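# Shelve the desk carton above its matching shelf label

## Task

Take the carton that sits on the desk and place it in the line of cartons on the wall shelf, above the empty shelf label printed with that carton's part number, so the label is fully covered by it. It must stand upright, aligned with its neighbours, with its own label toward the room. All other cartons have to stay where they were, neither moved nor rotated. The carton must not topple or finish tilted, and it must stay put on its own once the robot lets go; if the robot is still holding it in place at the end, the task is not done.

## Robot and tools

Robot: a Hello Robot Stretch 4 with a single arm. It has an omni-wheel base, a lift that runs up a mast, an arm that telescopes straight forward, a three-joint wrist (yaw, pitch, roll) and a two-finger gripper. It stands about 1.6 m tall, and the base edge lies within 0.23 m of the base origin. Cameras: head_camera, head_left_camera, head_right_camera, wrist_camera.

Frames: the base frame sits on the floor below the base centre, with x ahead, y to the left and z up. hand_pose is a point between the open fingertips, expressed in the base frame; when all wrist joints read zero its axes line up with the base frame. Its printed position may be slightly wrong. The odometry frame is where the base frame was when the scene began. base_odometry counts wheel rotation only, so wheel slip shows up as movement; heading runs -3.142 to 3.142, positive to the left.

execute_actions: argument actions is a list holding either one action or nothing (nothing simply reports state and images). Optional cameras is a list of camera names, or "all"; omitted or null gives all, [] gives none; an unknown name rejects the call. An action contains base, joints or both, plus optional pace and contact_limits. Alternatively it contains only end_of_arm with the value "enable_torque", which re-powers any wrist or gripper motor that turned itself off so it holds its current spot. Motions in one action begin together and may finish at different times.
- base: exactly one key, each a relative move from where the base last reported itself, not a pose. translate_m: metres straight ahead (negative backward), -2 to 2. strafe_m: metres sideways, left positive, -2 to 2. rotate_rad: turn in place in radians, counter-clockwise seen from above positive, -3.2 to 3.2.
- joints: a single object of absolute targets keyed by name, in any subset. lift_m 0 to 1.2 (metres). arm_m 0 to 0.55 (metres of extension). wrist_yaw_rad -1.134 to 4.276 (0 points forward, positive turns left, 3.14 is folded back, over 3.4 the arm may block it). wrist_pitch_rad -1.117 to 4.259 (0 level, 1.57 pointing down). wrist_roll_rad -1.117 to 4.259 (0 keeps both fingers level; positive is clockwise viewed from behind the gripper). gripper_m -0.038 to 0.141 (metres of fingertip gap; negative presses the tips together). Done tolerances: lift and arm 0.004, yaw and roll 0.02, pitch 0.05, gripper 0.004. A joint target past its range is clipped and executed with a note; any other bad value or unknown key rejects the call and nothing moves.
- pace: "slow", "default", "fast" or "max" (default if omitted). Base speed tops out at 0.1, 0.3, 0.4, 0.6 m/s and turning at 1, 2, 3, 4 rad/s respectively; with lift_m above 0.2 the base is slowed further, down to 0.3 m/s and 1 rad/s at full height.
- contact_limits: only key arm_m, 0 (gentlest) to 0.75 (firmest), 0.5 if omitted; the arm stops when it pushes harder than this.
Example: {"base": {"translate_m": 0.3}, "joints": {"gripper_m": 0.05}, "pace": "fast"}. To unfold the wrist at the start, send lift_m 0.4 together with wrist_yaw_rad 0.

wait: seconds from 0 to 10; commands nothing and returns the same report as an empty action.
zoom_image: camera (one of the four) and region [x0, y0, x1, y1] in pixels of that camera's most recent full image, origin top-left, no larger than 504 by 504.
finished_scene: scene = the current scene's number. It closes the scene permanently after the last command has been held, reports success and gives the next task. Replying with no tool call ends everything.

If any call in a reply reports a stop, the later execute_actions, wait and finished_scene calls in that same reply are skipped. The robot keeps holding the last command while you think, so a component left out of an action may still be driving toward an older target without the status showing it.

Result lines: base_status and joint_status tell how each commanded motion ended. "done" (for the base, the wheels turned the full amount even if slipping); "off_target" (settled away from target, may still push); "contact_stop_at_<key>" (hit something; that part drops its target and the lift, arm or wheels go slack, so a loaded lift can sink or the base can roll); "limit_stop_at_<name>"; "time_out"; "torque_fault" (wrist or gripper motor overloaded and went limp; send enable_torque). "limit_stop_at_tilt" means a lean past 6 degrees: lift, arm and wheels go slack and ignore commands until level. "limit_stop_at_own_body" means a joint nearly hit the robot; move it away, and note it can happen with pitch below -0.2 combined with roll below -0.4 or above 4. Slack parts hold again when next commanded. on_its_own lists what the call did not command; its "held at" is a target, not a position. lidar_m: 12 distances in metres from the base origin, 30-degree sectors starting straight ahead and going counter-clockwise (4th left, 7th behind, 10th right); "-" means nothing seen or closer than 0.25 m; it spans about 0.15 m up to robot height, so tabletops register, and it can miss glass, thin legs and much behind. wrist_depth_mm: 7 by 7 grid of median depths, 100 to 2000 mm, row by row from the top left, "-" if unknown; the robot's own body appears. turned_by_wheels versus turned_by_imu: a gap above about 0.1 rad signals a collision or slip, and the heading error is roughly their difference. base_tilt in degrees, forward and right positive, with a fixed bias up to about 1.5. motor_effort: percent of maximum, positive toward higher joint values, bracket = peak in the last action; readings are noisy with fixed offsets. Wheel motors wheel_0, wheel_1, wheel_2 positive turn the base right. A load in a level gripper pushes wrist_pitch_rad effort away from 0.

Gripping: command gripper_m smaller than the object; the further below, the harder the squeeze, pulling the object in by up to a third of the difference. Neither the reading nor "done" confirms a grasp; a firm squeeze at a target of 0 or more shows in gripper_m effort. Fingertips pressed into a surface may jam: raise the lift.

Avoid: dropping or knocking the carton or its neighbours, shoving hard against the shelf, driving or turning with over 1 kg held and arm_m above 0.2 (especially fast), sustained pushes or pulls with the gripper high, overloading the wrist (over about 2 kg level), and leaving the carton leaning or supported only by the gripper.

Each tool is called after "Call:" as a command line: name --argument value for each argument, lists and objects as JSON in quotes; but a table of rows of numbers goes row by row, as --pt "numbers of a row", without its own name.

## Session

Call:
execute_actions --actions '[{"joints":{"lift_m":0.68,"wrist_yaw_rad":0,"gripper_m":0.14}}]'

Scene clock: 2.67 s.
base_odometry: x=+0.000 y=+0.000 heading=+0.000 (m, m, rad; odometry frame)
turned_by_wheels: +0.000 (rad since the last result)
turned_by_imu: +0.000 (rad since the last result)
base_tilt: forward=-0.7 right=+0.7 (deg)
lidar_m: 1.75 1.78 2.14 1.86 1.87 2.48 1.92 1.91 1.65 1.46 1.47 1.73
base_status: not commanded
joint_positions: lift_m=+0.680 arm_m=+0.001 wrist_yaw_rad=+0.000 wrist_pitch_rad=+0.017 wrist_roll_rad=+0.000 gripper_m=+0.140
joint_status: all done
motor_effort: lift_m=+20(19) arm_m=-1(1) wrist_yaw_rad=-1(8) wrist_pitch_rad=-6(7) wrist_roll_rad=-1(1) gripper_m=+1(3) wheel_0=+0(1) wheel_1=+1(1) wheel_2=-1(1) (%)
hand_pose: x=+0.4606 y=-0.0873 z=+0.8532 quat_wxyz=(+1.000, +0.000, +0.008, +0.000) (m; base frame)
wrist_depth_mm: - - - - - 1863 1537 / - - - - - 1808 1430 / - - - - - 1808 1397 / 1983 - - - - 1708 1336 / - 1808 - - - 1708 1308 / - - - - 216 1661 1255 / 1576 1708 - - - 1576 1281
pictures: head_camera, head_left_camera, head_right_camera, wrist_camera
Images, in order (width x height): head_camera 420x560, head_left_camera 420x672, head_right_camera 420x672, wrist_camera 616x392.

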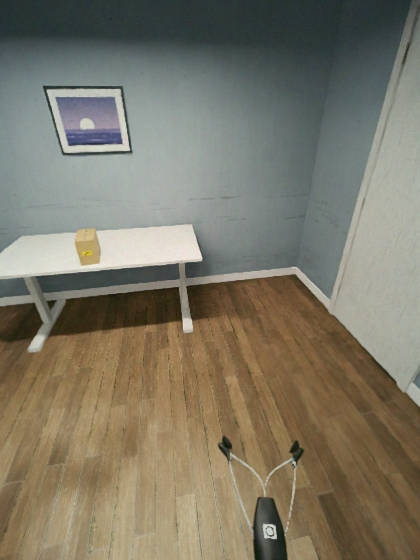

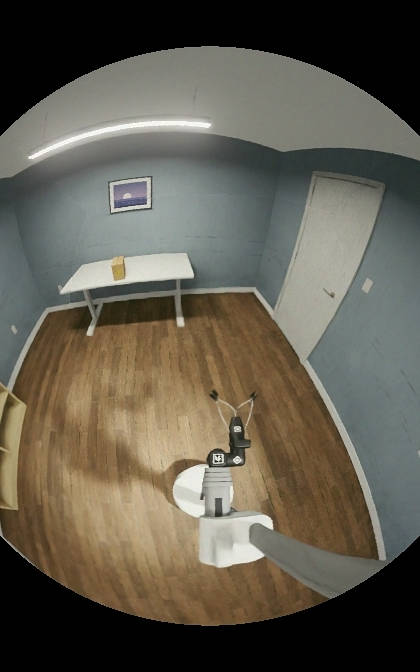

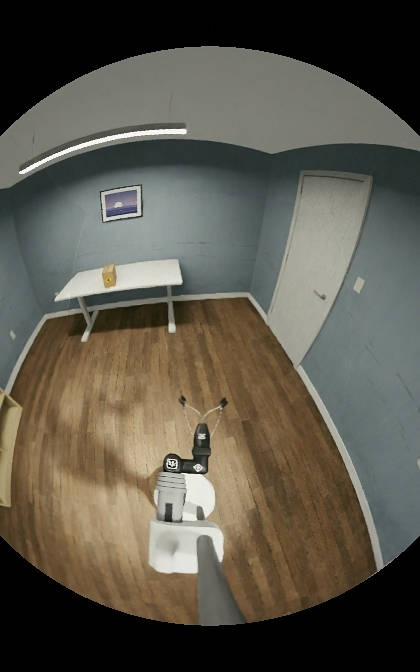

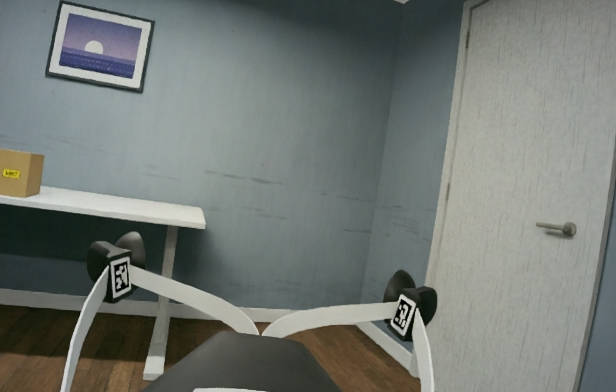

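Call:
execute_actions --actions '[{"base":{"rotate_rad":0.4},"joints":{"lift_m":0.72}}]' --cameras '[]'

Call:
execute_actions --actions '[{"base":{"translate_m":0.9},"pace":"fast"}]' --cameras '["head_camera","wrist_camera"]'

Scene clock: 6.40 s.
base_odometry: x=+0.000 y=+0.000 heading=+0.399 (m, m, rad; odometry frame)
turned_by_wheels: +0.399 (rad since the last result)
turned_by_imu: +0.392 (rad since the last result)
base_tilt: forward=-0.6 right=+0.8 (deg)
lidar_m: 1.77 2.01 1.87 1.87 2.51 1.92 1.91 1.77 1.47 1.44 1.63 1.80
base_status: done
joint_positions: lift_m=+0.720 arm_m=+0.001 wrist_yaw_rad=+0.000 wrist_pitch_rad=+0.017 wrist_roll_rad=+0.000 gripper_m=+0.140
joint_status: all done
motor_effort: lift_m=+20(19) arm_m=-1(1) wrist_yaw_rad=-1(1) wrist_pitch_rad=-6(6) wrist_roll_rad=+1(1) gripper_m=-1(1) wheel_0=-4(9) wheel_1=-6(11) wheel_2=-4(11) (%)
hand_pose: x=+0.4606 y=-0.0874 z=+0.8932 quat_wxyz=(+1.000, +0.000, +0.008, +0.000) (m; base frame)
wrist_depth_mm: - - - - - - - / - - - - - - - / - - - - - - - / - - - - - - - / - 1576 - - - - - / - - - - 216 - - / 1618 1808 - 1983 - - -
pictures: none
No camera images: the call's "cameras" was empty. Leave "cameras" out to get every camera's image.

Scene clock: 10.00 s.
base_odometry: x=+0.829 y=+0.350 heading=+0.399 (m, m, rad; odometry frame)
turned_by_wheels: +0.001 (rad since the last result)
turned_by_imu: +0.000 (rad since the last result)
base_tilt: forward=-0.7 right=+0.7 (deg)
lidar_m: 0.89 1.02 2.16 1.69 1.93 2.82 3.04 2.00 1.61 1.54 1.75 0.90
base_status: done
joint_positions: lift_m=+0.720 arm_m=+0.001 wrist_yaw_rad=+0.000 wrist_pitch_rad=+0.017 wrist_roll_rad=+0.000 gripper_m=+0.140
joint_status: not commanded
motor_effort: lift_m=+20(20) arm_m=-1(0) wrist_yaw_rad=-1(1) wrist_pitch_rad=-6(7) wrist_roll_rad=-2(1) gripper_m=+0(1) wheel_0=+3(8) wheel_1=+6(11) wheel_2=-1(14) (%)
hand_pose: x=+0.4606 y=-0.0874 z=+0.8933 quat_wxyz=(+1.000, +0.000, +0.008, +0.000) (m; base frame)
wrist_depth_mm: 1661 1576 1499 1430 1464 1499 1397 / 1576 1576 1499 1537 1464 1499 1464 / 1618 1537 1576 1499 1499 1464 1464 / 1618 878 1576 1537 1499 1430 1430 / 842 759 1160 1464 1464 1499 1430 / 1618 1576 741 732 217 1430 1430 / 1576 1537 - 1499 991 1464 1430
pictures: head_camera, wrist_camera
Images, in order (width x height): head_camera 420x560, wrist_camera 616x392.

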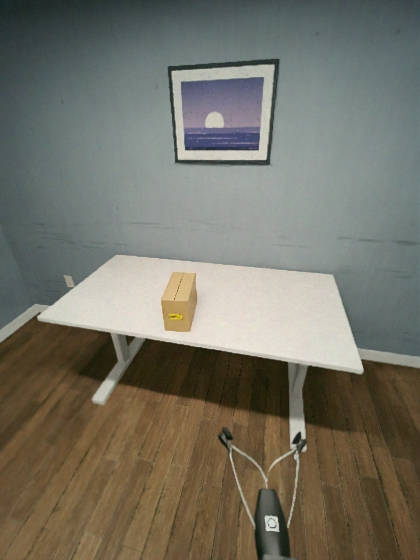

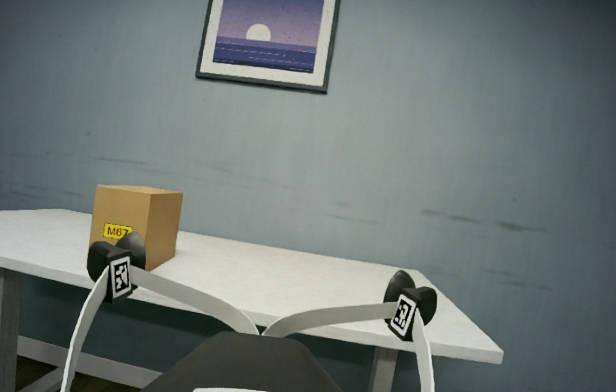

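Call:
execute_actions --actions '[{"base":{"strafe_m":0.25},"pace":"fast"}]' --cameras '[]'

Call:
execute_actions --actions '[{"base":{"translate_m":0.45},"pace":"fast"}]' --cameras '["head_camera","wrist_camera"]'

Scene clock: 14.97 s.
base_odometry: x=+0.732 y=+0.580 heading=+0.400 (m, m, rad; odometry frame)
turned_by_wheels: +0.000 (rad since the last result)
turned_by_imu: +0.000 (rad since the last result)
base_tilt: forward=-0.7 right=+0.8 (deg)
lidar_m: 0.93 1.06 1.91 1.46 1.65 2.79 2.99 2.27 1.89 1.82 2.03 0.95
base_status: done
joint_positions: lift_m=+0.720 arm_m=+0.001 wrist_yaw_rad=+0.000 wrist_pitch_rad=+0.017 wrist_roll_rad=+0.000 gripper_m=+0.140
joint_status: not commanded
motor_effort: lift_m=+20(20) arm_m=-1(1) wrist_yaw_rad=-1(1) wrist_pitch_rad=-5(7) wrist_roll_rad=+0(0) gripper_m=+1(0) wheel_0=+0(16) wheel_1=+2(16) wheel_2=+0(3) (%)
hand_pose: x=+0.4606 y=-0.0874 z=+0.8933 quat_wxyz=(+1.000, +0.000, +0.008, +0.000) (m; base frame)
wrist_depth_mm: 1661 1576 1576 1537 1499 1537 1464 / 1618 1661 1576 1537 1499 1464 1464 / 1661 1618 1576 1537 1576 1537 1499 / 1661 1618 1618 1576 1537 1499 1464 / 904 831 798 1464 1499 1499 1464 / 1661 1576 778 778 216 960 1464 / 1576 1618 - 1576 1576 1025 723
pictures: none
No camera images: the call's "cameras" was empty. Leave "cameras" out to get every camera's image.

Scene clock: 17.47 s.
base_odometry: x=+1.146 y=+0.755 heading=+0.400 (m, m, rad; odometry frame)
turned_by_wheels: +0.001 (rad since the last result)
turned_by_imu: +0.000 (rad since the last result)
base_tilt: forward=-0.7 right=+0.7 (deg)
lidar_m: 0.49 0.56 0.91 1.48 1.57 3.17 3.46 2.38 1.91 1.92 0.64 0.51
base_status: done
joint_positions: lift_m=+0.720 arm_m=+0.001 wrist_yaw_rad=+0.000 wrist_pitch_rad=+0.017 wrist_roll_rad=+0.000 gripper_m=+0.140
joint_status: not commanded
motor_effort: lift_m=+20(20) arm_m=-1(1) wrist_yaw_rad=+0(0) wrist_pitch_rad=-5(5) wrist_roll_rad=-1(2) gripper_m=-1(1) wheel_0=+2(7) wheel_1=+5(12) wheel_2=-1(15) (%)
hand_pose: x=+0.4606 y=-0.0874 z=+0.8933 quat_wxyz=(+1.000, +0.000, +0.008, +0.000) (m; base frame)
wrist_depth_mm: 1182 1118 1118 1060 1060 1042 1060 / 1160 1138 1098 1078 1078 1060 1042 / 1160 1138 1118 1098 1078 1078 1042 / 1138 1138 1118 1078 1060 1042 1042 / 842 320 325 1098 1060 1042 1042 / 525 322 322 723 217 946 1025 / 392 324 - 504 525 591 647
pictures: head_camera, wrist_camera
Images, in order (width x height): head_camera 420x560, wrist_camera 616x392.

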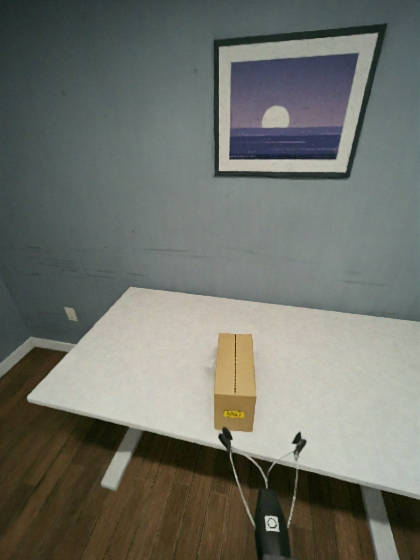

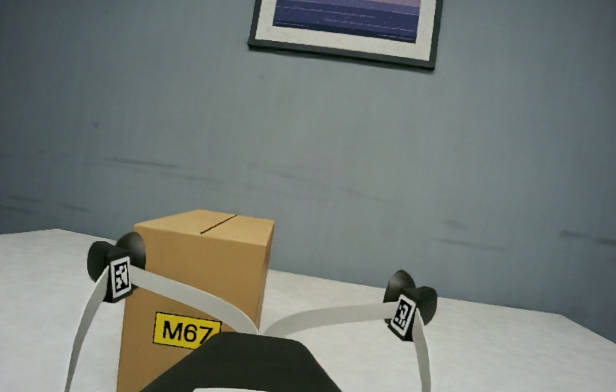

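Call:
execute_actions --actions '[{"base":{"strafe_m":0.055},"joints":{"lift_m":0.65,"arm_m":0.05}}]' --cameras '["head_camera","wrist_camera"]'

Scene clock: 21.80 s.
base_odometry: x=+1.125 y=+0.806 heading=+0.400 (m, m, rad; odometry frame)
turned_by_wheels: +0.000 (rad since the last result)
turned_by_imu: +0.000 (rad since the last result)
base_tilt: forward=-0.7 right=+0.7 (deg)
lidar_m: 0.50 0.58 1.78 1.42 1.49 3.07 3.41 2.46 1.98 1.95 0.64 0.49
base_status: done
joint_positions: lift_m=+0.650 arm_m=+0.049 wrist_yaw_rad=+0.000 wrist_pitch_rad=+0.016 wrist_roll_rad=+0.000 gripper_m=+0.140
joint_status: all done
motor_effort: lift_m=+15(17) arm_m=+7(10) wrist_yaw_rad=-1(0) wrist_pitch_rad=-5(6) wrist_roll_rad=-2(0) gripper_m=+1(2) wheel_0=-1(8) wheel_1=+3(12) wheel_2=+0(2) (%)
hand_pose: x=+0.5082 y=-0.0874 z=+0.8237 quat_wxyz=(+1.000, +0.000, +0.008, +0.000) (m; base frame)
wrist_depth_mm: 1098 1078 1098 1060 1042 1008 1008 / 1098 1078 1042 1042 1060 1025 1008 / 1138 1078 1078 1060 1042 1008 991 / 1118 1098 278 283 1042 1025 1025 / 580 564 277 283 1042 991 991 / 364 359 278 283 217 654 741 / 273 293 - 307 368 413 452
pictures: head_camera, wrist_camera
Images, in order (width x height): head_camera 420x560, wrist_camera 616x392.

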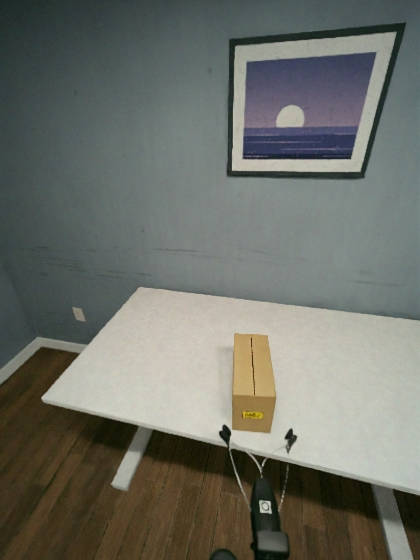

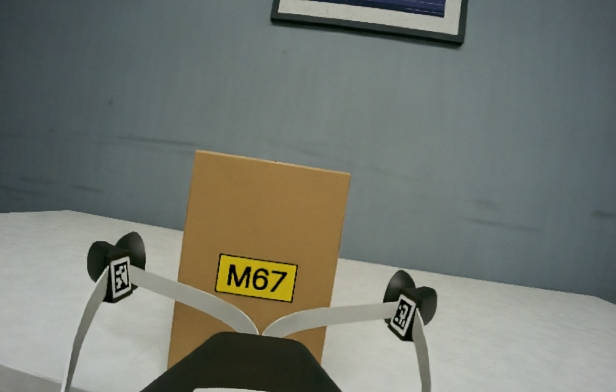

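Call:
execute_actions --actions '[{"base":{"strafe_m":0.008},"joints":{"arm_m":0.143,"lift_m":0.66}}]' --cameras '["wrist_camera"]'

Call:
execute_actions --actions '[{"joints":{"gripper_m":0.03}}]' --cameras '[]'

Call:
execute_actions --actions '[{"joints":{"lift_m":0.71}}]' --cameras '["wrist_camera"]'

Call:
execute_actions --actions '[{"base":{"translate_m":-1.2},"joints":{"arm_m":0.0},"pace":"fast"}]' --cameras '[]'

Call:
execute_actions --actions '[{"base":{"rotate_rad":3.0},"joints":{"lift_m":0.47},"pace":"slow"}]' --cameras '["head_camera","head_left_camera"]'

Scene clock: 26.83 s.
base_odometry: x=+1.122 y=+0.813 heading=+0.400 (m, m, rad; odometry frame)
turned_by_wheels: +0.000 (rad since the last result)
turned_by_imu: -0.001 (rad since the last result)
base_tilt: forward=-0.6 right=+0.6 (deg)
lidar_m: 0.51 0.58 1.76 1.39 1.51 3.07 3.43 2.45 1.99 1.94 0.64 0.50
base_status: done
joint_positions: lift_m=+0.660 arm_m=+0.142 wrist_yaw_rad=+0.000 wrist_pitch_rad=+0.016 wrist_roll_rad=+0.000 gripper_m=+0.140
joint_status: all done
motor_effort: lift_m=+20(20) arm_m=+7(8) wrist_yaw_rad=-1(1) wrist_pitch_rad=-6(6) wrist_roll_rad=-1(1) gripper_m=+1(1) wheel_0=-4(15) wheel_1=+6(9) wheel_2=+0(2) (%)
hand_pose: x=+0.6012 y=-0.0874 z=+0.8332 quat_wxyz=(+1.000, +0.000, +0.008, +0.000) (m; base frame)
wrist_depth_mm: 1008 991 991 976 931 917 904 / 1008 991 991 946 931 917 904 / 1008 976 991 946 946 931 917 / 1025 1008 187 190 931 931 904 / 615 194 188 190 946 931 917 / 384 193 189 191 195 699 778 / 290 283 - 193 370 439 477
pictures: wrist_camera
Images, in order (width x height): wrist_camera 616x392.

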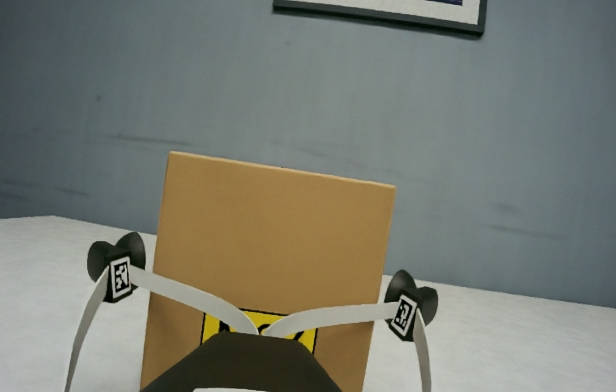

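Scene clock: 28.93 s.
base_odometry: x=+1.122 y=+0.813 heading=+0.400 (m, m, rad; odometry frame)
turned_by_wheels: +0.000 (rad since the last result)
turned_by_imu: +0.000 (rad since the last result)
base_tilt: forward=-0.6 right=+0.7 (deg)
lidar_m: 0.51 0.58 1.77 1.41 1.48 3.08 3.42 2.45 2.00 1.93 0.64 0.51
base_status: not commanded
joint_positions: lift_m=+0.660 arm_m=+0.142 wrist_yaw_rad=+0.000 wrist_pitch_rad=+0.017 wrist_roll_rad=+0.000 gripper_m=+0.031
joint_status: all done
motor_effort: lift_m=+20(20) arm_m=+7(6) wrist_yaw_rad=-1(0) wrist_pitch_rad=-6(6) wrist_roll_rad=-1(1) gripper_m=-25(26) wheel_0=-4(4) wheel_1=+6(6) wheel_2=+0(0) (%)
hand_pose: x=+0.6012 y=-0.0874 z=+0.8332 quat_wxyz=(+1.000, +0.000, +0.008, +0.000) (m; base frame)
wrist_depth_mm: 1008 991 976 960 946 917 904 / 1025 1008 976 946 931 931 917 / 991 991 976 960 960 904 904 / 1008 1008 164 167 931 931 904 / 615 165 164 167 171 931 904 / 157 163 166 168 174 691 768 / 291 164 - 132 270 379 469
pictures: none
No camera images: the call's "cameras" was empty. Leave "cameras" out to get every camera's image.

Scene clock: 30.03 s.
base_odometry: x=+1.122 y=+0.813 heading=+0.400 (m, m, rad; odometry frame)
turned_by_wheels: +0.000 (rad since the last result)
turned_by_imu: +0.000 (rad since the last result)
base_tilt: forward=-0.7 right=+0.7 (deg)
lidar_m: 0.50 0.58 1.76 1.42 1.47 3.07 3.44 2.47 1.98 1.93 0.64 0.52
base_status: not commanded
joint_positions: lift_m=+0.710 arm_m=+0.142 wrist_yaw_rad=+0.000 wrist_pitch_rad=+0.018 wrist_roll_rad=+0.000 gripper_m=+0.031
joint_status: all done
motor_effort: lift_m=+21(22) arm_m=+6(6) wrist_yaw_rad=+0(2) wrist_pitch_rad=-10(10) wrist_roll_rad=-1(1) gripper_m=-27(25) wheel_0=-4(4) wheel_1=+6(6) wheel_2=+0(0) (%)
hand_pose: x=+0.6012 y=-0.0874 z=+0.8828 quat_wxyz=(+1.000, +0.000, +0.009, +0.000) (m; base frame)
wrist_depth_mm: 1025 1025 976 960 931 904 904 / 1025 976 976 960 946 931 904 / 1008 991 991 960 946 917 904 / 1008 1008 165 168 904 917 904 / 788 166 165 168 172 946 917 / 157 163 165 168 174 904 917 / 377 163 - 132 320 492 621
pictures: wrist_camera
Images, in order (width x height): wrist_camera 616x392.

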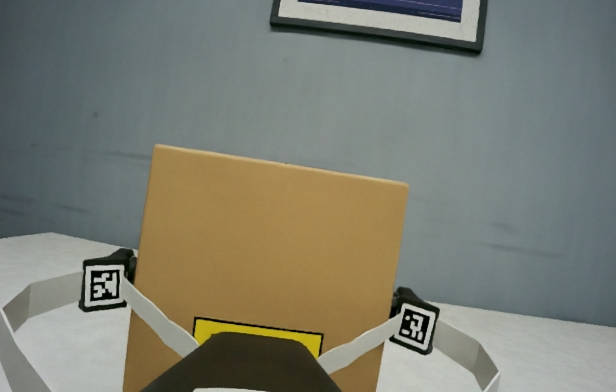

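Scene clock: 34.40 s.
base_odometry: x=+0.017 y=+0.346 heading=+0.400 (m, m, rad; odometry frame)
turned_by_wheels: +0.000 (rad since the last result)
turned_by_imu: -0.002 (rad since the last result)
base_tilt: forward=-0.7 right=+0.6 (deg)
lidar_m: 0.38 1.88 1.54 1.55 2.17 2.01 2.00 2.20 1.80 1.79 1.98 0.40
base_status: done
joint_positions: lift_m=+0.710 arm_m=+0.002 wrist_yaw_rad=+0.000 wrist_pitch_rad=+0.018 wrist_roll_rad=+0.000 gripper_m=+0.031
joint_status: all done
joint sent to its limit — the command would take arm_m past its lower limit, so that joint was sent only as far as its limit.
motor_effort: lift_m=+21(21) arm_m=-7(4) wrist_yaw_rad=+0(1) wrist_pitch_rad=-11(11) wrist_roll_rad=-1(0) gripper_m=-26(26) wheel_0=-4(8) wheel_1=-4(10) wheel_2=+2(15) (%)
hand_pose: x=+0.4616 y=-0.0874 z=+0.8828 quat_wxyz=(+1.000, +0.000, +0.009, +0.000) (m; base frame)
wrist_depth_mm: - - - - - - - / - - - - - - - / - - - - - - - / - - 166 168 - - - / - 166 165 168 172 - - / 158 163 165 168 174 - - / 1661 163 - 131 976 - -
pictures: none
No camera images: the call's "cameras" was empty. Leave "cameras" out to get every camera's image.

Scene clock: 38.67 s.
base_odometry: x=+0.017 y=+0.346 heading=-2.884 (m, m, rad; odometry frame)
turned_by_wheels: +2.999 (rad since the last result)
turned_by_imu: +2.951 (rad since the last result)
base_tilt: forward=-0.7 right=+0.8 (deg)
lidar_m: 0.38 2.37 1.85 1.78 1.89 1.76 1.70 1.80 1.61 1.54 1.62 0.39
base_status: done
joint_positions: lift_m=+0.470 arm_m=+0.002 wrist_yaw_rad=+0.000 wrist_pitch_rad=+0.018 wrist_roll_rad=+0.000 gripper_m=+0.031
joint_status: all done
motor_effort: lift_m=+15(21) arm_m=-7(6) wrist_yaw_rad=+0(1) wrist_pitch_rad=-10(10) wrist_roll_rad=+0(1) gripper_m=-24(24) wheel_0=-5(6) wheel_1=-6(10) wheel_2=-4(9) (%)
hand_pose: x=+0.4616 y=-0.0874 z=+0.6432 quat_wxyz=(+1.000, +0.000, +0.009, +0.000) (m; base frame)
wrist_depth_mm: 1983 - - - - - - / 1983 - - - - - - / 1983 - - - - - - / 1983 - 166 169 - - - / 1983 166 165 168 172 - - / 158 163 165 168 174 - - / 1205 163 - 132 842 1537 1983
pictures: head_camera, head_left_camera
Images, in order (width x height): head_camera 420x560, head_left_camera 420x672.

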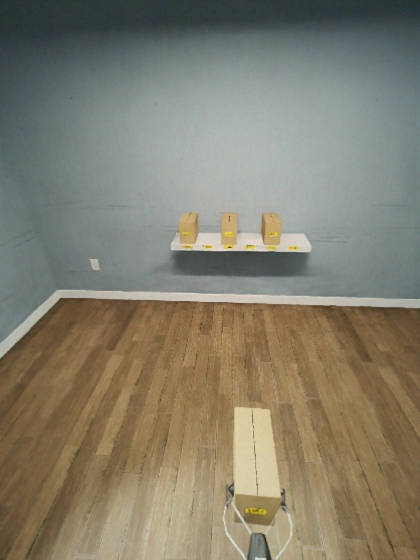

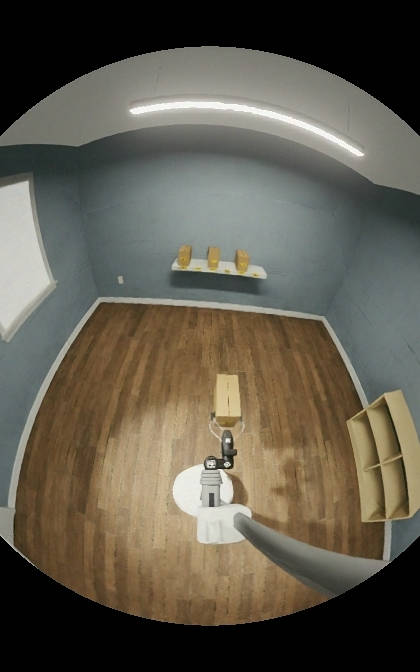

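Call:
execute_actions --actions '[{"base":{"rotate_rad":-0.04}}]' --cameras '[]'

Call:
execute_actions --actions '[{"base":{"translate_m":1.1},"joints":{"lift_m":0.4},"pace":"fast"}]' --cameras '["head_camera","wrist_camera"]'

Scene clock: 42.00 s.
base_odometry: x=+0.017 y=+0.346 heading=-2.923 (m, m, rad; odometry frame)
turned_by_wheels: -0.039 (rad since the last result)
turned_by_imu: -0.039 (rad since the last result)
base_tilt: forward=-0.6 right=+0.7 (deg)
lidar_m: 0.40 2.34 1.88 1.78 1.85 1.86 1.69 1.74 1.62 1.53 1.63 0.41
base_status: done
joint_positions: lift_m=+0.470 arm_m=+0.002 wrist_yaw_rad=+0.000 wrist_pitch_rad=+0.018 wrist_roll_rad=+0.000 gripper_m=+0.031
joint_status: not commanded
motor_effort: lift_m=+15(15) arm_m=-7(6) wrist_yaw_rad=+0(2) wrist_pitch_rad=-10(11) wrist_roll_rad=-2(2) gripper_m=-25(24) wheel_0=+4(1) wheel_1=+5(6) wheel_2=+3(7) (%)
hand_pose: x=+0.4615 y=-0.0875 z=+0.6432 quat_wxyz=(+1.000, +0.000, +0.009, +0.000) (m; base frame)
wrist_depth_mm: 1921 - - - - - - / 1863 1983 - - - - - / 1983 - - - - - - / - - 165 168 - - - / - 167 165 168 171 - - / 157 163 165 168 174 - - / 1229 163 - 131 831 1618 1983
pictures: none
No camera images: the call's "cameras" was empty. Leave "cameras" out to get every camera's image.

Scene clock: 46.03 s.
base_odometry: x=-1.057 y=+0.107 heading=-2.923 (m, m, rad; odometry frame)
turned_by_wheels: +0.001 (rad since the last result)
turned_by_imu: +0.000 (rad since the last result)
base_tilt: forward=-0.7 right=+0.8 (deg)
lidar_m: 0.39 0.94 1.61 1.77 1.83 2.56 3.66 2.24 1.65 1.94 1.69 0.39
base_status: done
joint_positions: lift_m=+0.400 arm_m=+0.002 wrist_yaw_rad=+0.000 wrist_pitch_rad=+0.018 wrist_roll_rad=+0.000 gripper_m=+0.031
joint_status: all done
motor_effort: lift_m=+15(15) arm_m=-6(6) wrist_yaw_rad=+0(1) wrist_pitch_rad=-10(11) wrist_roll_rad=-2(2) gripper_m=-26(25) wheel_0=+3(10) wheel_1=+4(12) wheel_2=+1(15) (%)
hand_pose: x=+0.4615 y=-0.0874 z=+0.5732 quat_wxyz=(+1.000, +0.000, +0.009, +0.000) (m; base frame)
wrist_depth_mm: 634 904 788 946 976 1008 1008 / 634 904 668 931 715 991 1025 / 891 647 668 707 715 1008 1060 / 878 904 166 168 699 1008 1042 / 878 166 166 169 171 1008 1060 / 157 163 166 168 174 1025 1060 / 917 163 - 132 580 1008 1060
pictures: head_camera, wrist_camera
Images, in order (width x height): head_camera 420x560, wrist_camera 616x392.

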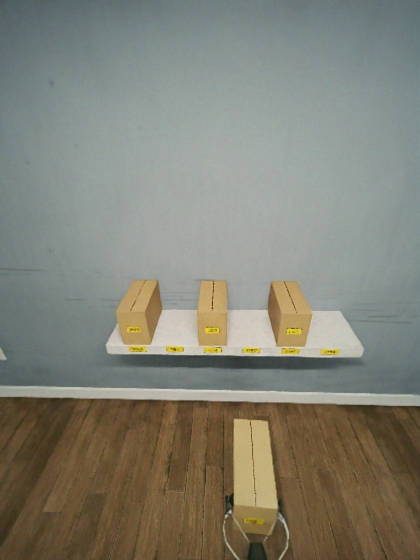

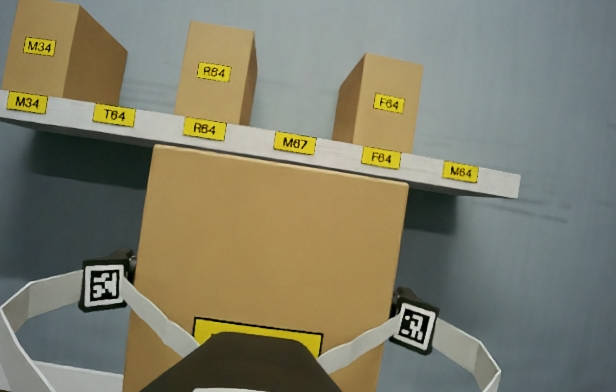

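Call:
execute_actions --actions '[{"base":{"rotate_rad":-0.025},"joints":{"lift_m":0.74}}]' --cameras '[]'

Call:
execute_actions --actions '[{"base":{"translate_m":0.2}}]' --cameras '["head_camera","wrist_camera"]'

Scene clock: 54.77 s.
base_odometry: x=-1.057 y=+0.107 heading=-2.947 (m, m, rad; odometry frame)
turned_by_wheels: -0.024 (rad since the last result)
turned_by_imu: -0.025 (rad since the last result)
base_tilt: forward=-0.6 right=+0.8 (deg)
lidar_m: 0.39 0.93 1.60 1.77 1.82 2.48 3.66 2.30 1.65 1.94 1.72 0.41
base_status: done
joint_positions: lift_m=+0.740 arm_m=+0.002 wrist_yaw_rad=+0.000 wrist_pitch_rad=+0.018 wrist_roll_rad=+0.000 gripper_m=+0.031
joint_status: all done
motor_effort: lift_m=+21(23) arm_m=-6(6) wrist_yaw_rad=+0(1) wrist_pitch_rad=-10(10) wrist_roll_rad=-2(1) gripper_m=-26(25) wheel_0=+3(6) wheel_1=+6(8) wheel_2=+3(7) (%)
hand_pose: x=+0.4615 y=-0.0874 z=+0.9127 quat_wxyz=(+1.000, +0.000, +0.009, +0.000) (m; base frame)
wrist_depth_mm: 866 891 917 946 991 1025 1060 / 878 891 931 960 976 1025 1042 / 866 904 946 960 991 1025 1060 / 778 904 166 169 976 1042 1078 / 699 166 166 169 171 1025 1042 / 158 163 166 168 174 1042 1060 / 891 164 - 131 459 1042 1118
pictures: none
No camera images: the call's "cameras" was empty. Leave "cameras" out to get every camera's image.

Scene clock: 56.83 s.
base_odometry: x=-1.253 y=+0.069 heading=-2.946 (m, m, rad; odometry frame)
turned_by_wheels: +0.001 (rad since the last result)
turned_by_imu: +0.000 (rad since the last result)
base_tilt: forward=-0.7 right=+0.7 (deg)
lidar_m: 0.39 0.72 1.31 1.76 1.82 2.49 3.87 2.31 1.73 1.90 1.45 0.39
base_status: done
joint_positions: lift_m=+0.740 arm_m=+0.002 wrist_yaw_rad=+0.000 wrist_pitch_rad=+0.018 wrist_roll_rad=+0.000 gripper_m=+0.031
joint_status: not commanded
motor_effort: lift_m=+21(21) arm_m=-6(6) wrist_yaw_rad=-2(0) wrist_pitch_rad=-10(11) wrist_roll_rad=-1(0) gripper_m=-24(25) wheel_0=+4(10) wheel_1=+5(12) wheel_2=-2(11) (%)
hand_pose: x=+0.4615 y=-0.0874 z=+0.9127 quat_wxyz=(+1.000, +0.000, +0.009, +0.000) (m; base frame)
wrist_depth_mm: 676 691 723 741 768 798 809 / 676 699 732 741 759 809 831 / 683 707 723 759 778 809 831 / 683 512 166 169 768 798 831 / 691 166 165 168 171 809 831 / 157 163 166 169 174 820 842 / 452 163 - 132 345 539 854
pictures: head_camera, wrist_camera
Images, in order (width x height): head_camera 420x560, wrist_camera 616x392.

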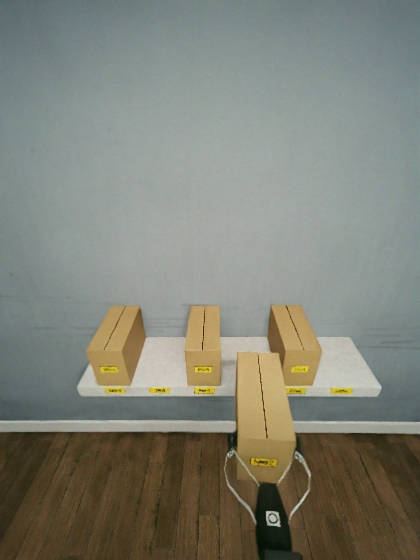

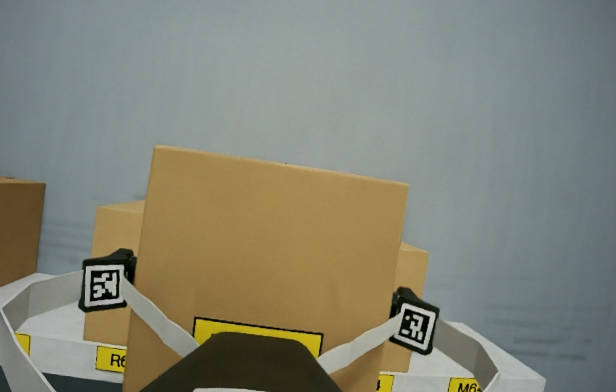

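Call:
execute_actions --actions '[{"joints":{"lift_m":0.71}}]' --cameras '[]'

Call:
execute_actions --actions '[{"joints":{"arm_m":0.2},"pace":"slow"}]' --cameras '["head_camera","wrist_camera"]'

Scene clock: 65.50 s.
base_odometry: x=-1.253 y=+0.069 heading=-2.946 (m, m, rad; odometry frame)
turned_by_wheels: +0.000 (rad since the last result)
turned_by_imu: -0.001 (rad since the last result)
base_tilt: forward=-0.7 right=+0.8 (deg)
lidar_m: 0.39 0.69 1.30 1.77 1.82 2.51 3.86 2.31 1.75 1.92 1.43 0.41
base_status: not commanded
joint_positions: lift_m=+0.710 arm_m=+0.002 wrist_yaw_rad=+0.000 wrist_pitch_rad=+0.018 wrist_roll_rad=+0.000 gripper_m=+0.031
joint_status: all done
motor_effort: lift_m=+15(20) arm_m=-6(7) wrist_yaw_rad=-1(1) wrist_pitch_rad=-11(11) wrist_roll_rad=+0(0) gripper_m=-26(22) wheel_0=+5(5) wheel_1=+5(5) wheel_2=-2(2) (%)
hand_pose: x=+0.4615 y=-0.0874 z=+0.8832 quat_wxyz=(+1.000, +0.000, +0.009, +0.000) (m; base frame)
wrist_depth_mm: 676 699 715 741 778 809 820 / 676 699 732 750 759 809 831 / 683 699 723 750 768 798 831 / 691 459 166 168 759 809 831 / 691 166 166 168 172 820 831 / 157 163 165 168 174 809 854 / 569 164 - 132 343 521 854
pictures: none
No camera images: the call's "cameras" was empty. Leave "cameras" out to get every camera's image.

Scene clock: 68.77 s.
base_odometry: x=-1.253 y=+0.069 heading=-2.946 (m, m, rad; odometry frame)
turned_by_wheels: +0.000 (rad since the last result)
turned_by_imu: -0.001 (rad since the last result)
base_tilt: forward=-0.6 right=+0.6 (deg)
lidar_m: 0.57 0.72 1.31 1.77 1.85 2.52 3.87 2.32 1.73 1.91 1.44 0.74
base_status: not commanded
joint_positions: lift_m=+0.710 arm_m=+0.199 wrist_yaw_rad=+0.000 wrist_pitch_rad=+0.018 wrist_roll_rad=+0.000 gripper_m=+0.031
joint_status: all done
motor_effort: lift_m=+15(15) arm_m=+7(12) wrist_yaw_rad=-1(1) wrist_pitch_rad=-10(11) wrist_roll_rad=-1(1) gripper_m=-28(26) wheel_0=+5(5) wheel_1=+5(5) wheel_2=-2(2) (%)
hand_pose: x=+0.6581 y=-0.0874 z=+0.8832 quat_wxyz=(+1.000, +0.000, +0.009, +0.000) (m; base frame)
wrist_depth_mm: 496 512 525 544 559 574 603 / 496 512 525 549 569 585 597 / 500 512 535 549 569 591 609 / 268 273 166 169 554 585 609 / 266 166 166 168 172 319 615 / 158 163 165 168 174 317 615 / 271 163 - 131 244 314 615
pictures: head_camera, wrist_camera
Images, in order (width x height): head_camera 420x560, wrist_camera 616x392.

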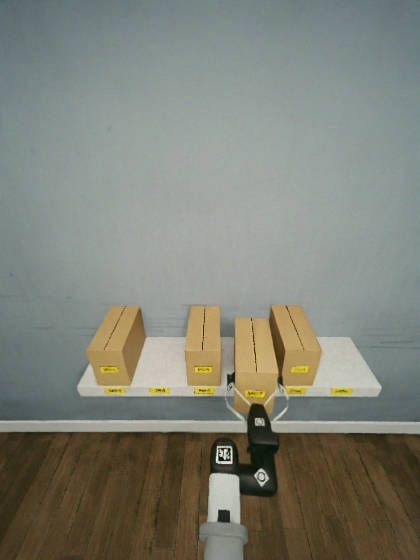

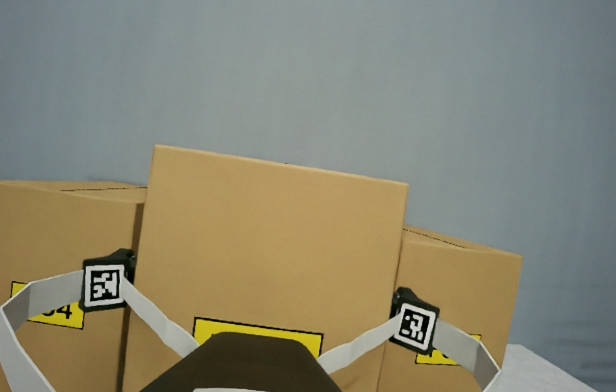

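Call:
execute_actions --actions '[{"joints":{"arm_m":0.285},"pace":"slow"}]' --cameras '["wrist_camera"]'

Call:
execute_actions --actions '[{"joints":{"lift_m":0.698},"pace":"slow"}]' --cameras '[]'

Scene clock: 76.50 s.
base_odometry: x=-1.253 y=+0.069 heading=-2.946 (m, m, rad; odometry frame)
turned_by_wheels: +0.000 (rad since the last result)
turned_by_imu: -0.001 (rad since the last result)
base_tilt: forward=-0.7 right=+0.7 (deg)
lidar_m: 0.68 0.71 1.32 1.76 1.84 2.49 3.87 2.28 1.72 1.93 1.46 0.75
base_status: not commanded
joint_positions: lift_m=+0.710 arm_m=+0.284 wrist_yaw_rad=+0.000 wrist_pitch_rad=+0.018 wrist_roll_rad=+0.000 gripper_m=+0.031
joint_status: all done
motor_effort: lift_m=+15(15) arm_m=+7(9) wrist_yaw_rad=+0(0) wrist_pitch_rad=-11(10) wrist_roll_rad=+0(1) gripper_m=-23(26) wheel_0=+4(4) wheel_1=+5(5) wheel_2=-2(2) (%)
hand_pose: x=+0.7431 y=-0.0874 z=+0.8832 quat_wxyz=(+1.000, +0.000, +0.009, +0.000) (m; base frame)
wrist_depth_mm: 415 427 442 462 473 488 508 / 415 430 445 459 473 496 504 / 421 430 449 466 477 496 512 / 229 251 166 168 477 496 512 / 188 166 166 168 172 301 517 / 157 163 166 168 174 222 229 / 191 163 - 132 200 221 231
pictures: wrist_camera
Images, in order (width x height): wrist_camera 616x392.

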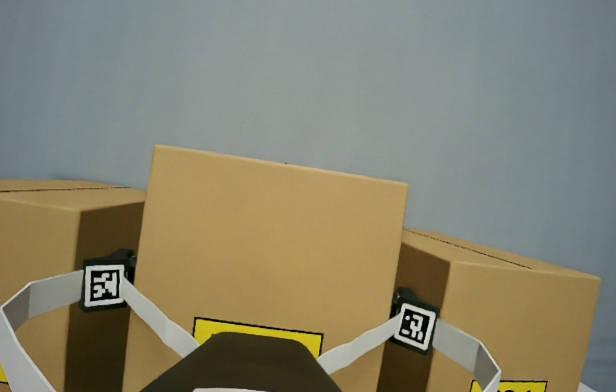

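Scene clock: 77.27 s.
base_odometry: x=-1.253 y=+0.069 heading=-2.946 (m, m, rad; odometry frame)
turned_by_wheels: +0.000 (rad since the last result)
turned_by_imu: +0.000 (rad since the last result)
base_tilt: forward=-0.7 right=+0.8 (deg)
lidar_m: 0.67 0.73 1.34 1.75 1.84 2.51 3.85 2.31 1.73 1.92 1.45 0.74
base_status: not commanded
joint_positions: lift_m=+0.698 arm_m=+0.284 wrist_yaw_rad=+0.000 wrist_pitch_rad=+0.018 wrist_roll_rad=+0.000 gripper_m=+0.031
joint_status: all done
motor_effort: lift_m=+15(16) arm_m=+7(7) wrist_yaw_rad=+0(1) wrist_pitch_rad=-10(10) wrist_roll_rad=-1(1) gripper_m=-25(24) wheel_0=+5(5) wheel_1=+5(5) wheel_2=-2(2) (%)
hand_pose: x=+0.7431 y=-0.0874 z=+0.8712 quat_wxyz=(+1.000, +0.000, +0.009, +0.000) (m; base frame)
wrist_depth_mm: 421 430 445 459 473 488 504 / 418 433 445 455 477 492 508 / 418 436 445 466 473 496 512 / 188 226 166 169 477 496 512 / 188 166 166 168 172 224 382 / 157 163 165 168 174 221 229 / 191 163 - 131 201 221 231
pictures: none
No camera images: the call's "cameras" was empty. Leave "cameras" out to get every camera's image.

Call:
execute_actions --actions '[{"joints":{"lift_m":0.687},"pace":"slow"}]' --cameras '["wrist_camera"]'

Scene clock: 79.27 s.
base_odometry: x=-1.253 y=+0.069 heading=-2.946 (m, m, rad; odometry frame)
turned_by_wheels: +0.000 (rad since the last result)
turned_by_imu: +0.000 (rad since the last result)
base_tilt: forward=-0.6 right=+0.7 (deg)
lidar_m: 0.65 0.71 1.30 1.77 1.82 2.48 3.87 2.32 1.73 1.91 1.44 0.75
base_status: not commanded
joint_positions: lift_m=+0.687 arm_m=+0.284 wrist_yaw_rad=+0.000 wrist_pitch_rad=+0.018 wrist_roll_rad=+0.000 gripper_m=+0.031
joint_status: all done
motor_effort: lift_m=+15(14) arm_m=+6(7) wrist_yaw_rad=-1(0) wrist_pitch_rad=-10(11) wrist_roll_rad=-1(1) gripper_m=-24(25) wheel_0=+4(5) wheel_1=+5(5) wheel_2=-2(2) (%)
hand_pose: x=+0.7431 y=-0.0874 z=+0.8602 quat_wxyz=(+1.000, +0.000, +0.009, +0.000) (m; base frame)
wrist_depth_mm: 418 430 442 455 469 492 508 / 415 433 445 466 469 488 512 / 418 430 445 462 477 500 517 / 187 219 165 168 268 496 517 / 187 166 165 168 172 222 229 / 158 163 165 168 174 223 229 / 192 163 - 132 201 221 231
pictures: wrist_camera
Images, in order (width x height): wrist_camera 616x392.

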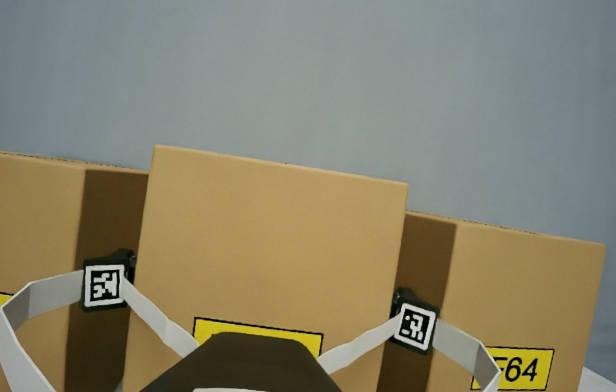

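Call:
execute_actions --actions '[{"joints":{"lift_m":0.677},"pace":"slow"}]' --cameras '[]'

Scene clock: 87.93 s.
base_odometry: x=-1.253 y=+0.069 heading=-2.946 (m, m, rad; odometry frame)
turned_by_wheels: +0.000 (rad since the last result)
turned_by_imu: -0.001 (rad since the last result)
base_tilt: forward=-0.6 right=+0.7 (deg)
lidar_m: 0.67 0.72 1.31 1.75 1.85 2.49 3.88 2.33 1.74 1.92 1.42 0.72
base_status: not commanded
joint_positions: lift_m=+0.677 arm_m=+0.284 wrist_yaw_rad=+0.000 wrist_pitch_rad=+0.018 wrist_roll_rad=+0.000 gripper_m=+0.031
joint_status: all done
motor_effort: lift_m=+15(17) arm_m=+7(6) wrist_yaw_rad=-1(1) wrist_pitch_rad=-11(11) wrist_roll_rad=+0(0) gripper_m=-26(23) wheel_0=+4(5) wheel_1=+5(5) wheel_2=-3(2) (%)
hand_pose: x=+0.7431 y=-0.0874 z=+0.8502 quat_wxyz=(+1.000, +0.000, +0.009, +0.000) (m; base frame)
wrist_depth_mm: 415 427 442 459 480 492 508 / 421 436 445 462 477 492 512 / 421 430 445 459 477 492 512 / 187 218 165 167 251 496 512 / 187 166 165 168 171 222 228 / 157 163 165 168 174 222 229 / 192 163 - 132 200 221 230
pictures: none
No camera images: the call's "cameras" was empty. Leave "cameras" out to get every camera's image.

Call:
execute_actions --actions '[{"joints":{"lift_m":0.668},"pace":"slow"}]' --cameras '["wrist_camera"]'

Scene clock: 90.90 s.
base_odometry: x=-1.253 y=+0.069 heading=-2.946 (m, m, rad; odometry frame)
turned_by_wheels: +0.000 (rad since the last result)
turned_by_imu: +0.000 (rad since the last result)
base_tilt: forward=-0.7 right=+0.7 (deg)
lidar_m: 0.67 0.72 1.33 1.77 1.82 2.52 3.86 2.32 1.73 1.91 1.42 0.72
base_status: not commanded
joint_positions: lift_m=+0.668 arm_m=+0.284 wrist_yaw_rad=+0.000 wrist_pitch_rad=+0.013 wrist_roll_rad=+0.000 gripper_m=+0.031
joint_status: all done
motor_effort: lift_m=+13(15) arm_m=+7(7) wrist_yaw_rad=+0(1) wrist_pitch_rad=+4(11) wrist_roll_rad=-2(2) gripper_m=-26(26) wheel_0=+5(5) wheel_1=+5(5) wheel_2=-2(2) (%)
hand_pose: x=+0.7432 y=-0.0875 z=+0.8428 quat_wxyz=(+1.000, +0.000, +0.007, +0.000) (m; base frame)
wrist_depth_mm: 421 430 449 462 480 496 504 / 418 430 449 462 484 492 504 / 189 433 449 459 477 496 512 / 189 219 164 167 172 496 508 / 188 166 165 168 170 222 228 / 157 163 165 168 174 222 229 / 191 164 - 132 200 221 229
pictures: wrist_camera
Images, in order (width x height): wrist_camera 616x392.

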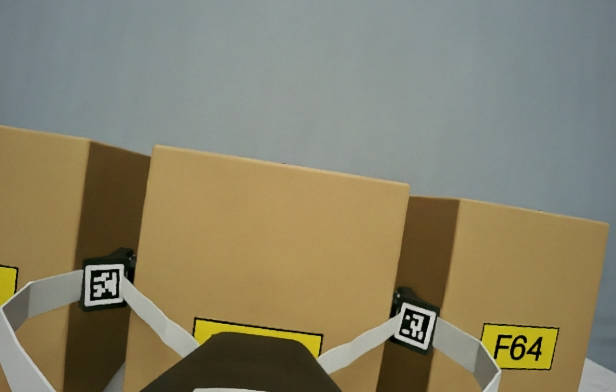

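Call:
execute_actions --actions '[{"joints":{"gripper_m":0.124,"lift_m":0.671}}]' --cameras '["wrist_camera"]'

Call:
execute_actions --actions '[{"joints":{"arm_m":0.299},"pace":"slow"}]' --cameras '["wrist_camera"]'

Call:
execute_actions --actions '[{"joints":{"arm_m":0.23},"pace":"slow"}]' --cameras '["wrist_camera","head_camera"]'

Scene clock: 95.20 s.
base_odometry: x=-1.253 y=+0.069 heading=-2.946 (m, m, rad; odometry frame)
turned_by_wheels: +0.000 (rad since the last result)
turned_by_imu: -0.001 (rad since the last result)
base_tilt: forward=-0.7 right=+0.7 (deg)
lidar_m: 0.69 0.72 1.32 1.79 1.82 2.53 3.88 2.31 1.75 1.92 1.45 0.72
base_status: not commanded
joint_positions: lift_m=+0.671 arm_m=+0.284 wrist_yaw_rad=+0.000 wrist_pitch_rad=+0.016 wrist_roll_rad=+0.000 gripper_m=+0.124
joint_status: all done
motor_effort: lift_m=+20(21) arm_m=+7(7) wrist_yaw_rad=+0(0) wrist_pitch_rad=-6(5) wrist_roll_rad=-1(1) gripper_m=+0(23) wheel_0=+5(4) wheel_1=+5(5) wheel_2=-2(2) (%)
hand_pose: x=+0.7431 y=-0.0875 z=+0.8444 quat_wxyz=(+1.000, +0.000, +0.008, +0.000) (m; base frame)
wrist_depth_mm: 418 430 442 462 473 492 504 / 418 430 449 466 477 496 512 / 188 433 445 466 480 496 512 / 187 245 190 195 276 488 508 / 188 204 192 195 244 222 227 / 189 190 192 195 198 222 229 / 189 236 - 197 234 223 231
pictures: wrist_camera
Images, in order (width x height): wrist_camera 616x392.

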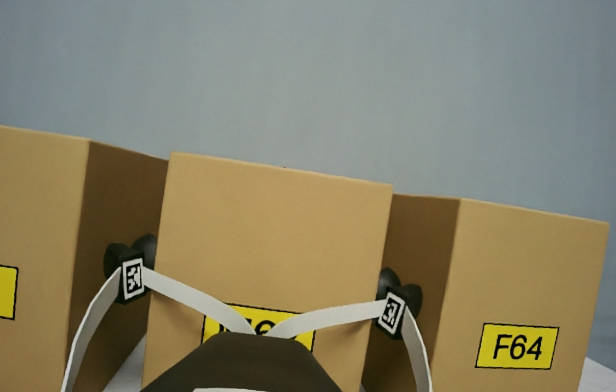

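Scene clock: 96.23 s.
base_odometry: x=-1.253 y=+0.069 heading=-2.946 (m, m, rad; odometry frame)
turned_by_wheels: +0.000 (rad since the last result)
turned_by_imu: +0.000 (rad since the last result)
base_tilt: forward=-0.7 right=+0.8 (deg)
lidar_m: 0.69 0.72 1.33 1.78 1.83 2.49 3.87 2.31 1.75 1.92 1.44 0.74
base_status: not commanded
joint_positions: lift_m=+0.671 arm_m=+0.298 wrist_yaw_rad=+0.000 wrist_pitch_rad=+0.016 wrist_roll_rad=+0.000 gripper_m=+0.124
joint_status: all done
motor_effort: lift_m=+20(20) arm_m=+7(6) wrist_yaw_rad=+0(1) wrist_pitch_rad=-4(4) wrist_roll_rad=-2(1) gripper_m=-1(0) wheel_0=+4(5) wheel_1=+5(5) wheel_2=-2(2) (%)
hand_pose: x=+0.7571 y=-0.0875 z=+0.8444 quat_wxyz=(+1.000, +0.000, +0.008, +0.000) (m; base frame)
wrist_depth_mm: 402 415 430 445 462 477 492 / 407 415 430 442 462 480 496 / 175 415 433 449 462 480 500 / 174 248 190 192 273 480 500 / 175 200 189 193 243 207 212 / 176 189 189 193 198 208 213 / 176 235 - 195 246 208 214
pictures: wrist_camera
Images, in order (width x height): wrist_camera 616x392.

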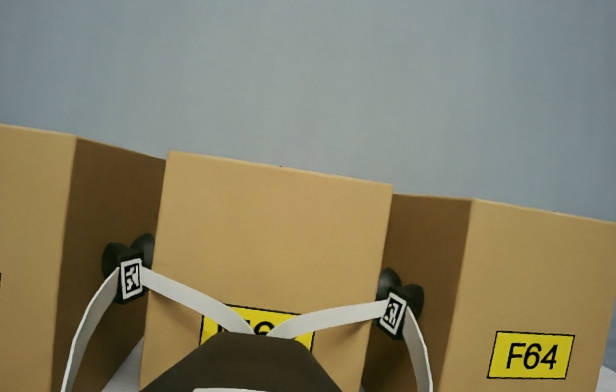

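Scene clock: 98.17 s.
base_odometry: x=-1.253 y=+0.069 heading=-2.946 (m, m, rad; odometry frame)
turned_by_wheels: +0.000 (rad since the last result)
turned_by_imu: +0.000 (rad since the last result)
base_tilt: forward=-0.6 right=+0.7 (deg)
lidar_m: 0.69 0.68 1.31 1.79 1.83 2.51 3.89 2.34 1.73 1.92 1.44 0.73
base_status: not commanded
joint_positions: lift_m=+0.671 arm_m=+0.231 wrist_yaw_rad=+0.000 wrist_pitch_rad=+0.016 wrist_roll_rad=+0.000 gripper_m=+0.124
joint_status: all done
motor_effort: lift_m=+20(20) arm_m=-7(10) wrist_yaw_rad=-2(0) wrist_pitch_rad=-5(5) wrist_roll_rad=+0(1) gripper_m=+0(0) wheel_0=+5(4) wheel_1=+5(5) wheel_2=-2(2) (%)
hand_pose: x=+0.6905 y=-0.0875 z=+0.8443 quat_wxyz=(+1.000, +0.000, +0.008, +0.000) (m; base frame)
wrist_depth_mm: 469 480 492 512 530 559 559 / 469 484 496 517 530 544 574 / 237 480 504 517 535 554 569 / 236 265 255 260 364 549 580 / 236 240 256 259 306 279 580 / 237 247 256 259 219 279 580 / 238 282 - 264 277 281 477
pictures: head_camera, wrist_camera
Images, in order (width x height): head_camera 420x560, wrist_camera 616x392.

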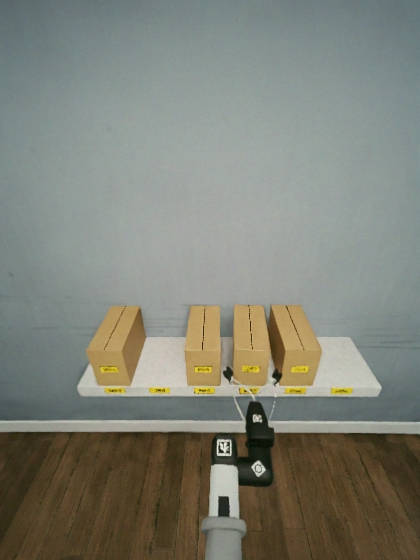

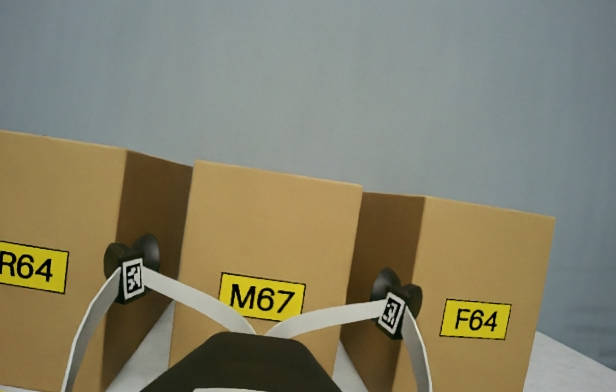

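Call:
finished_scene --scene 2

The scene is finished: the task was done.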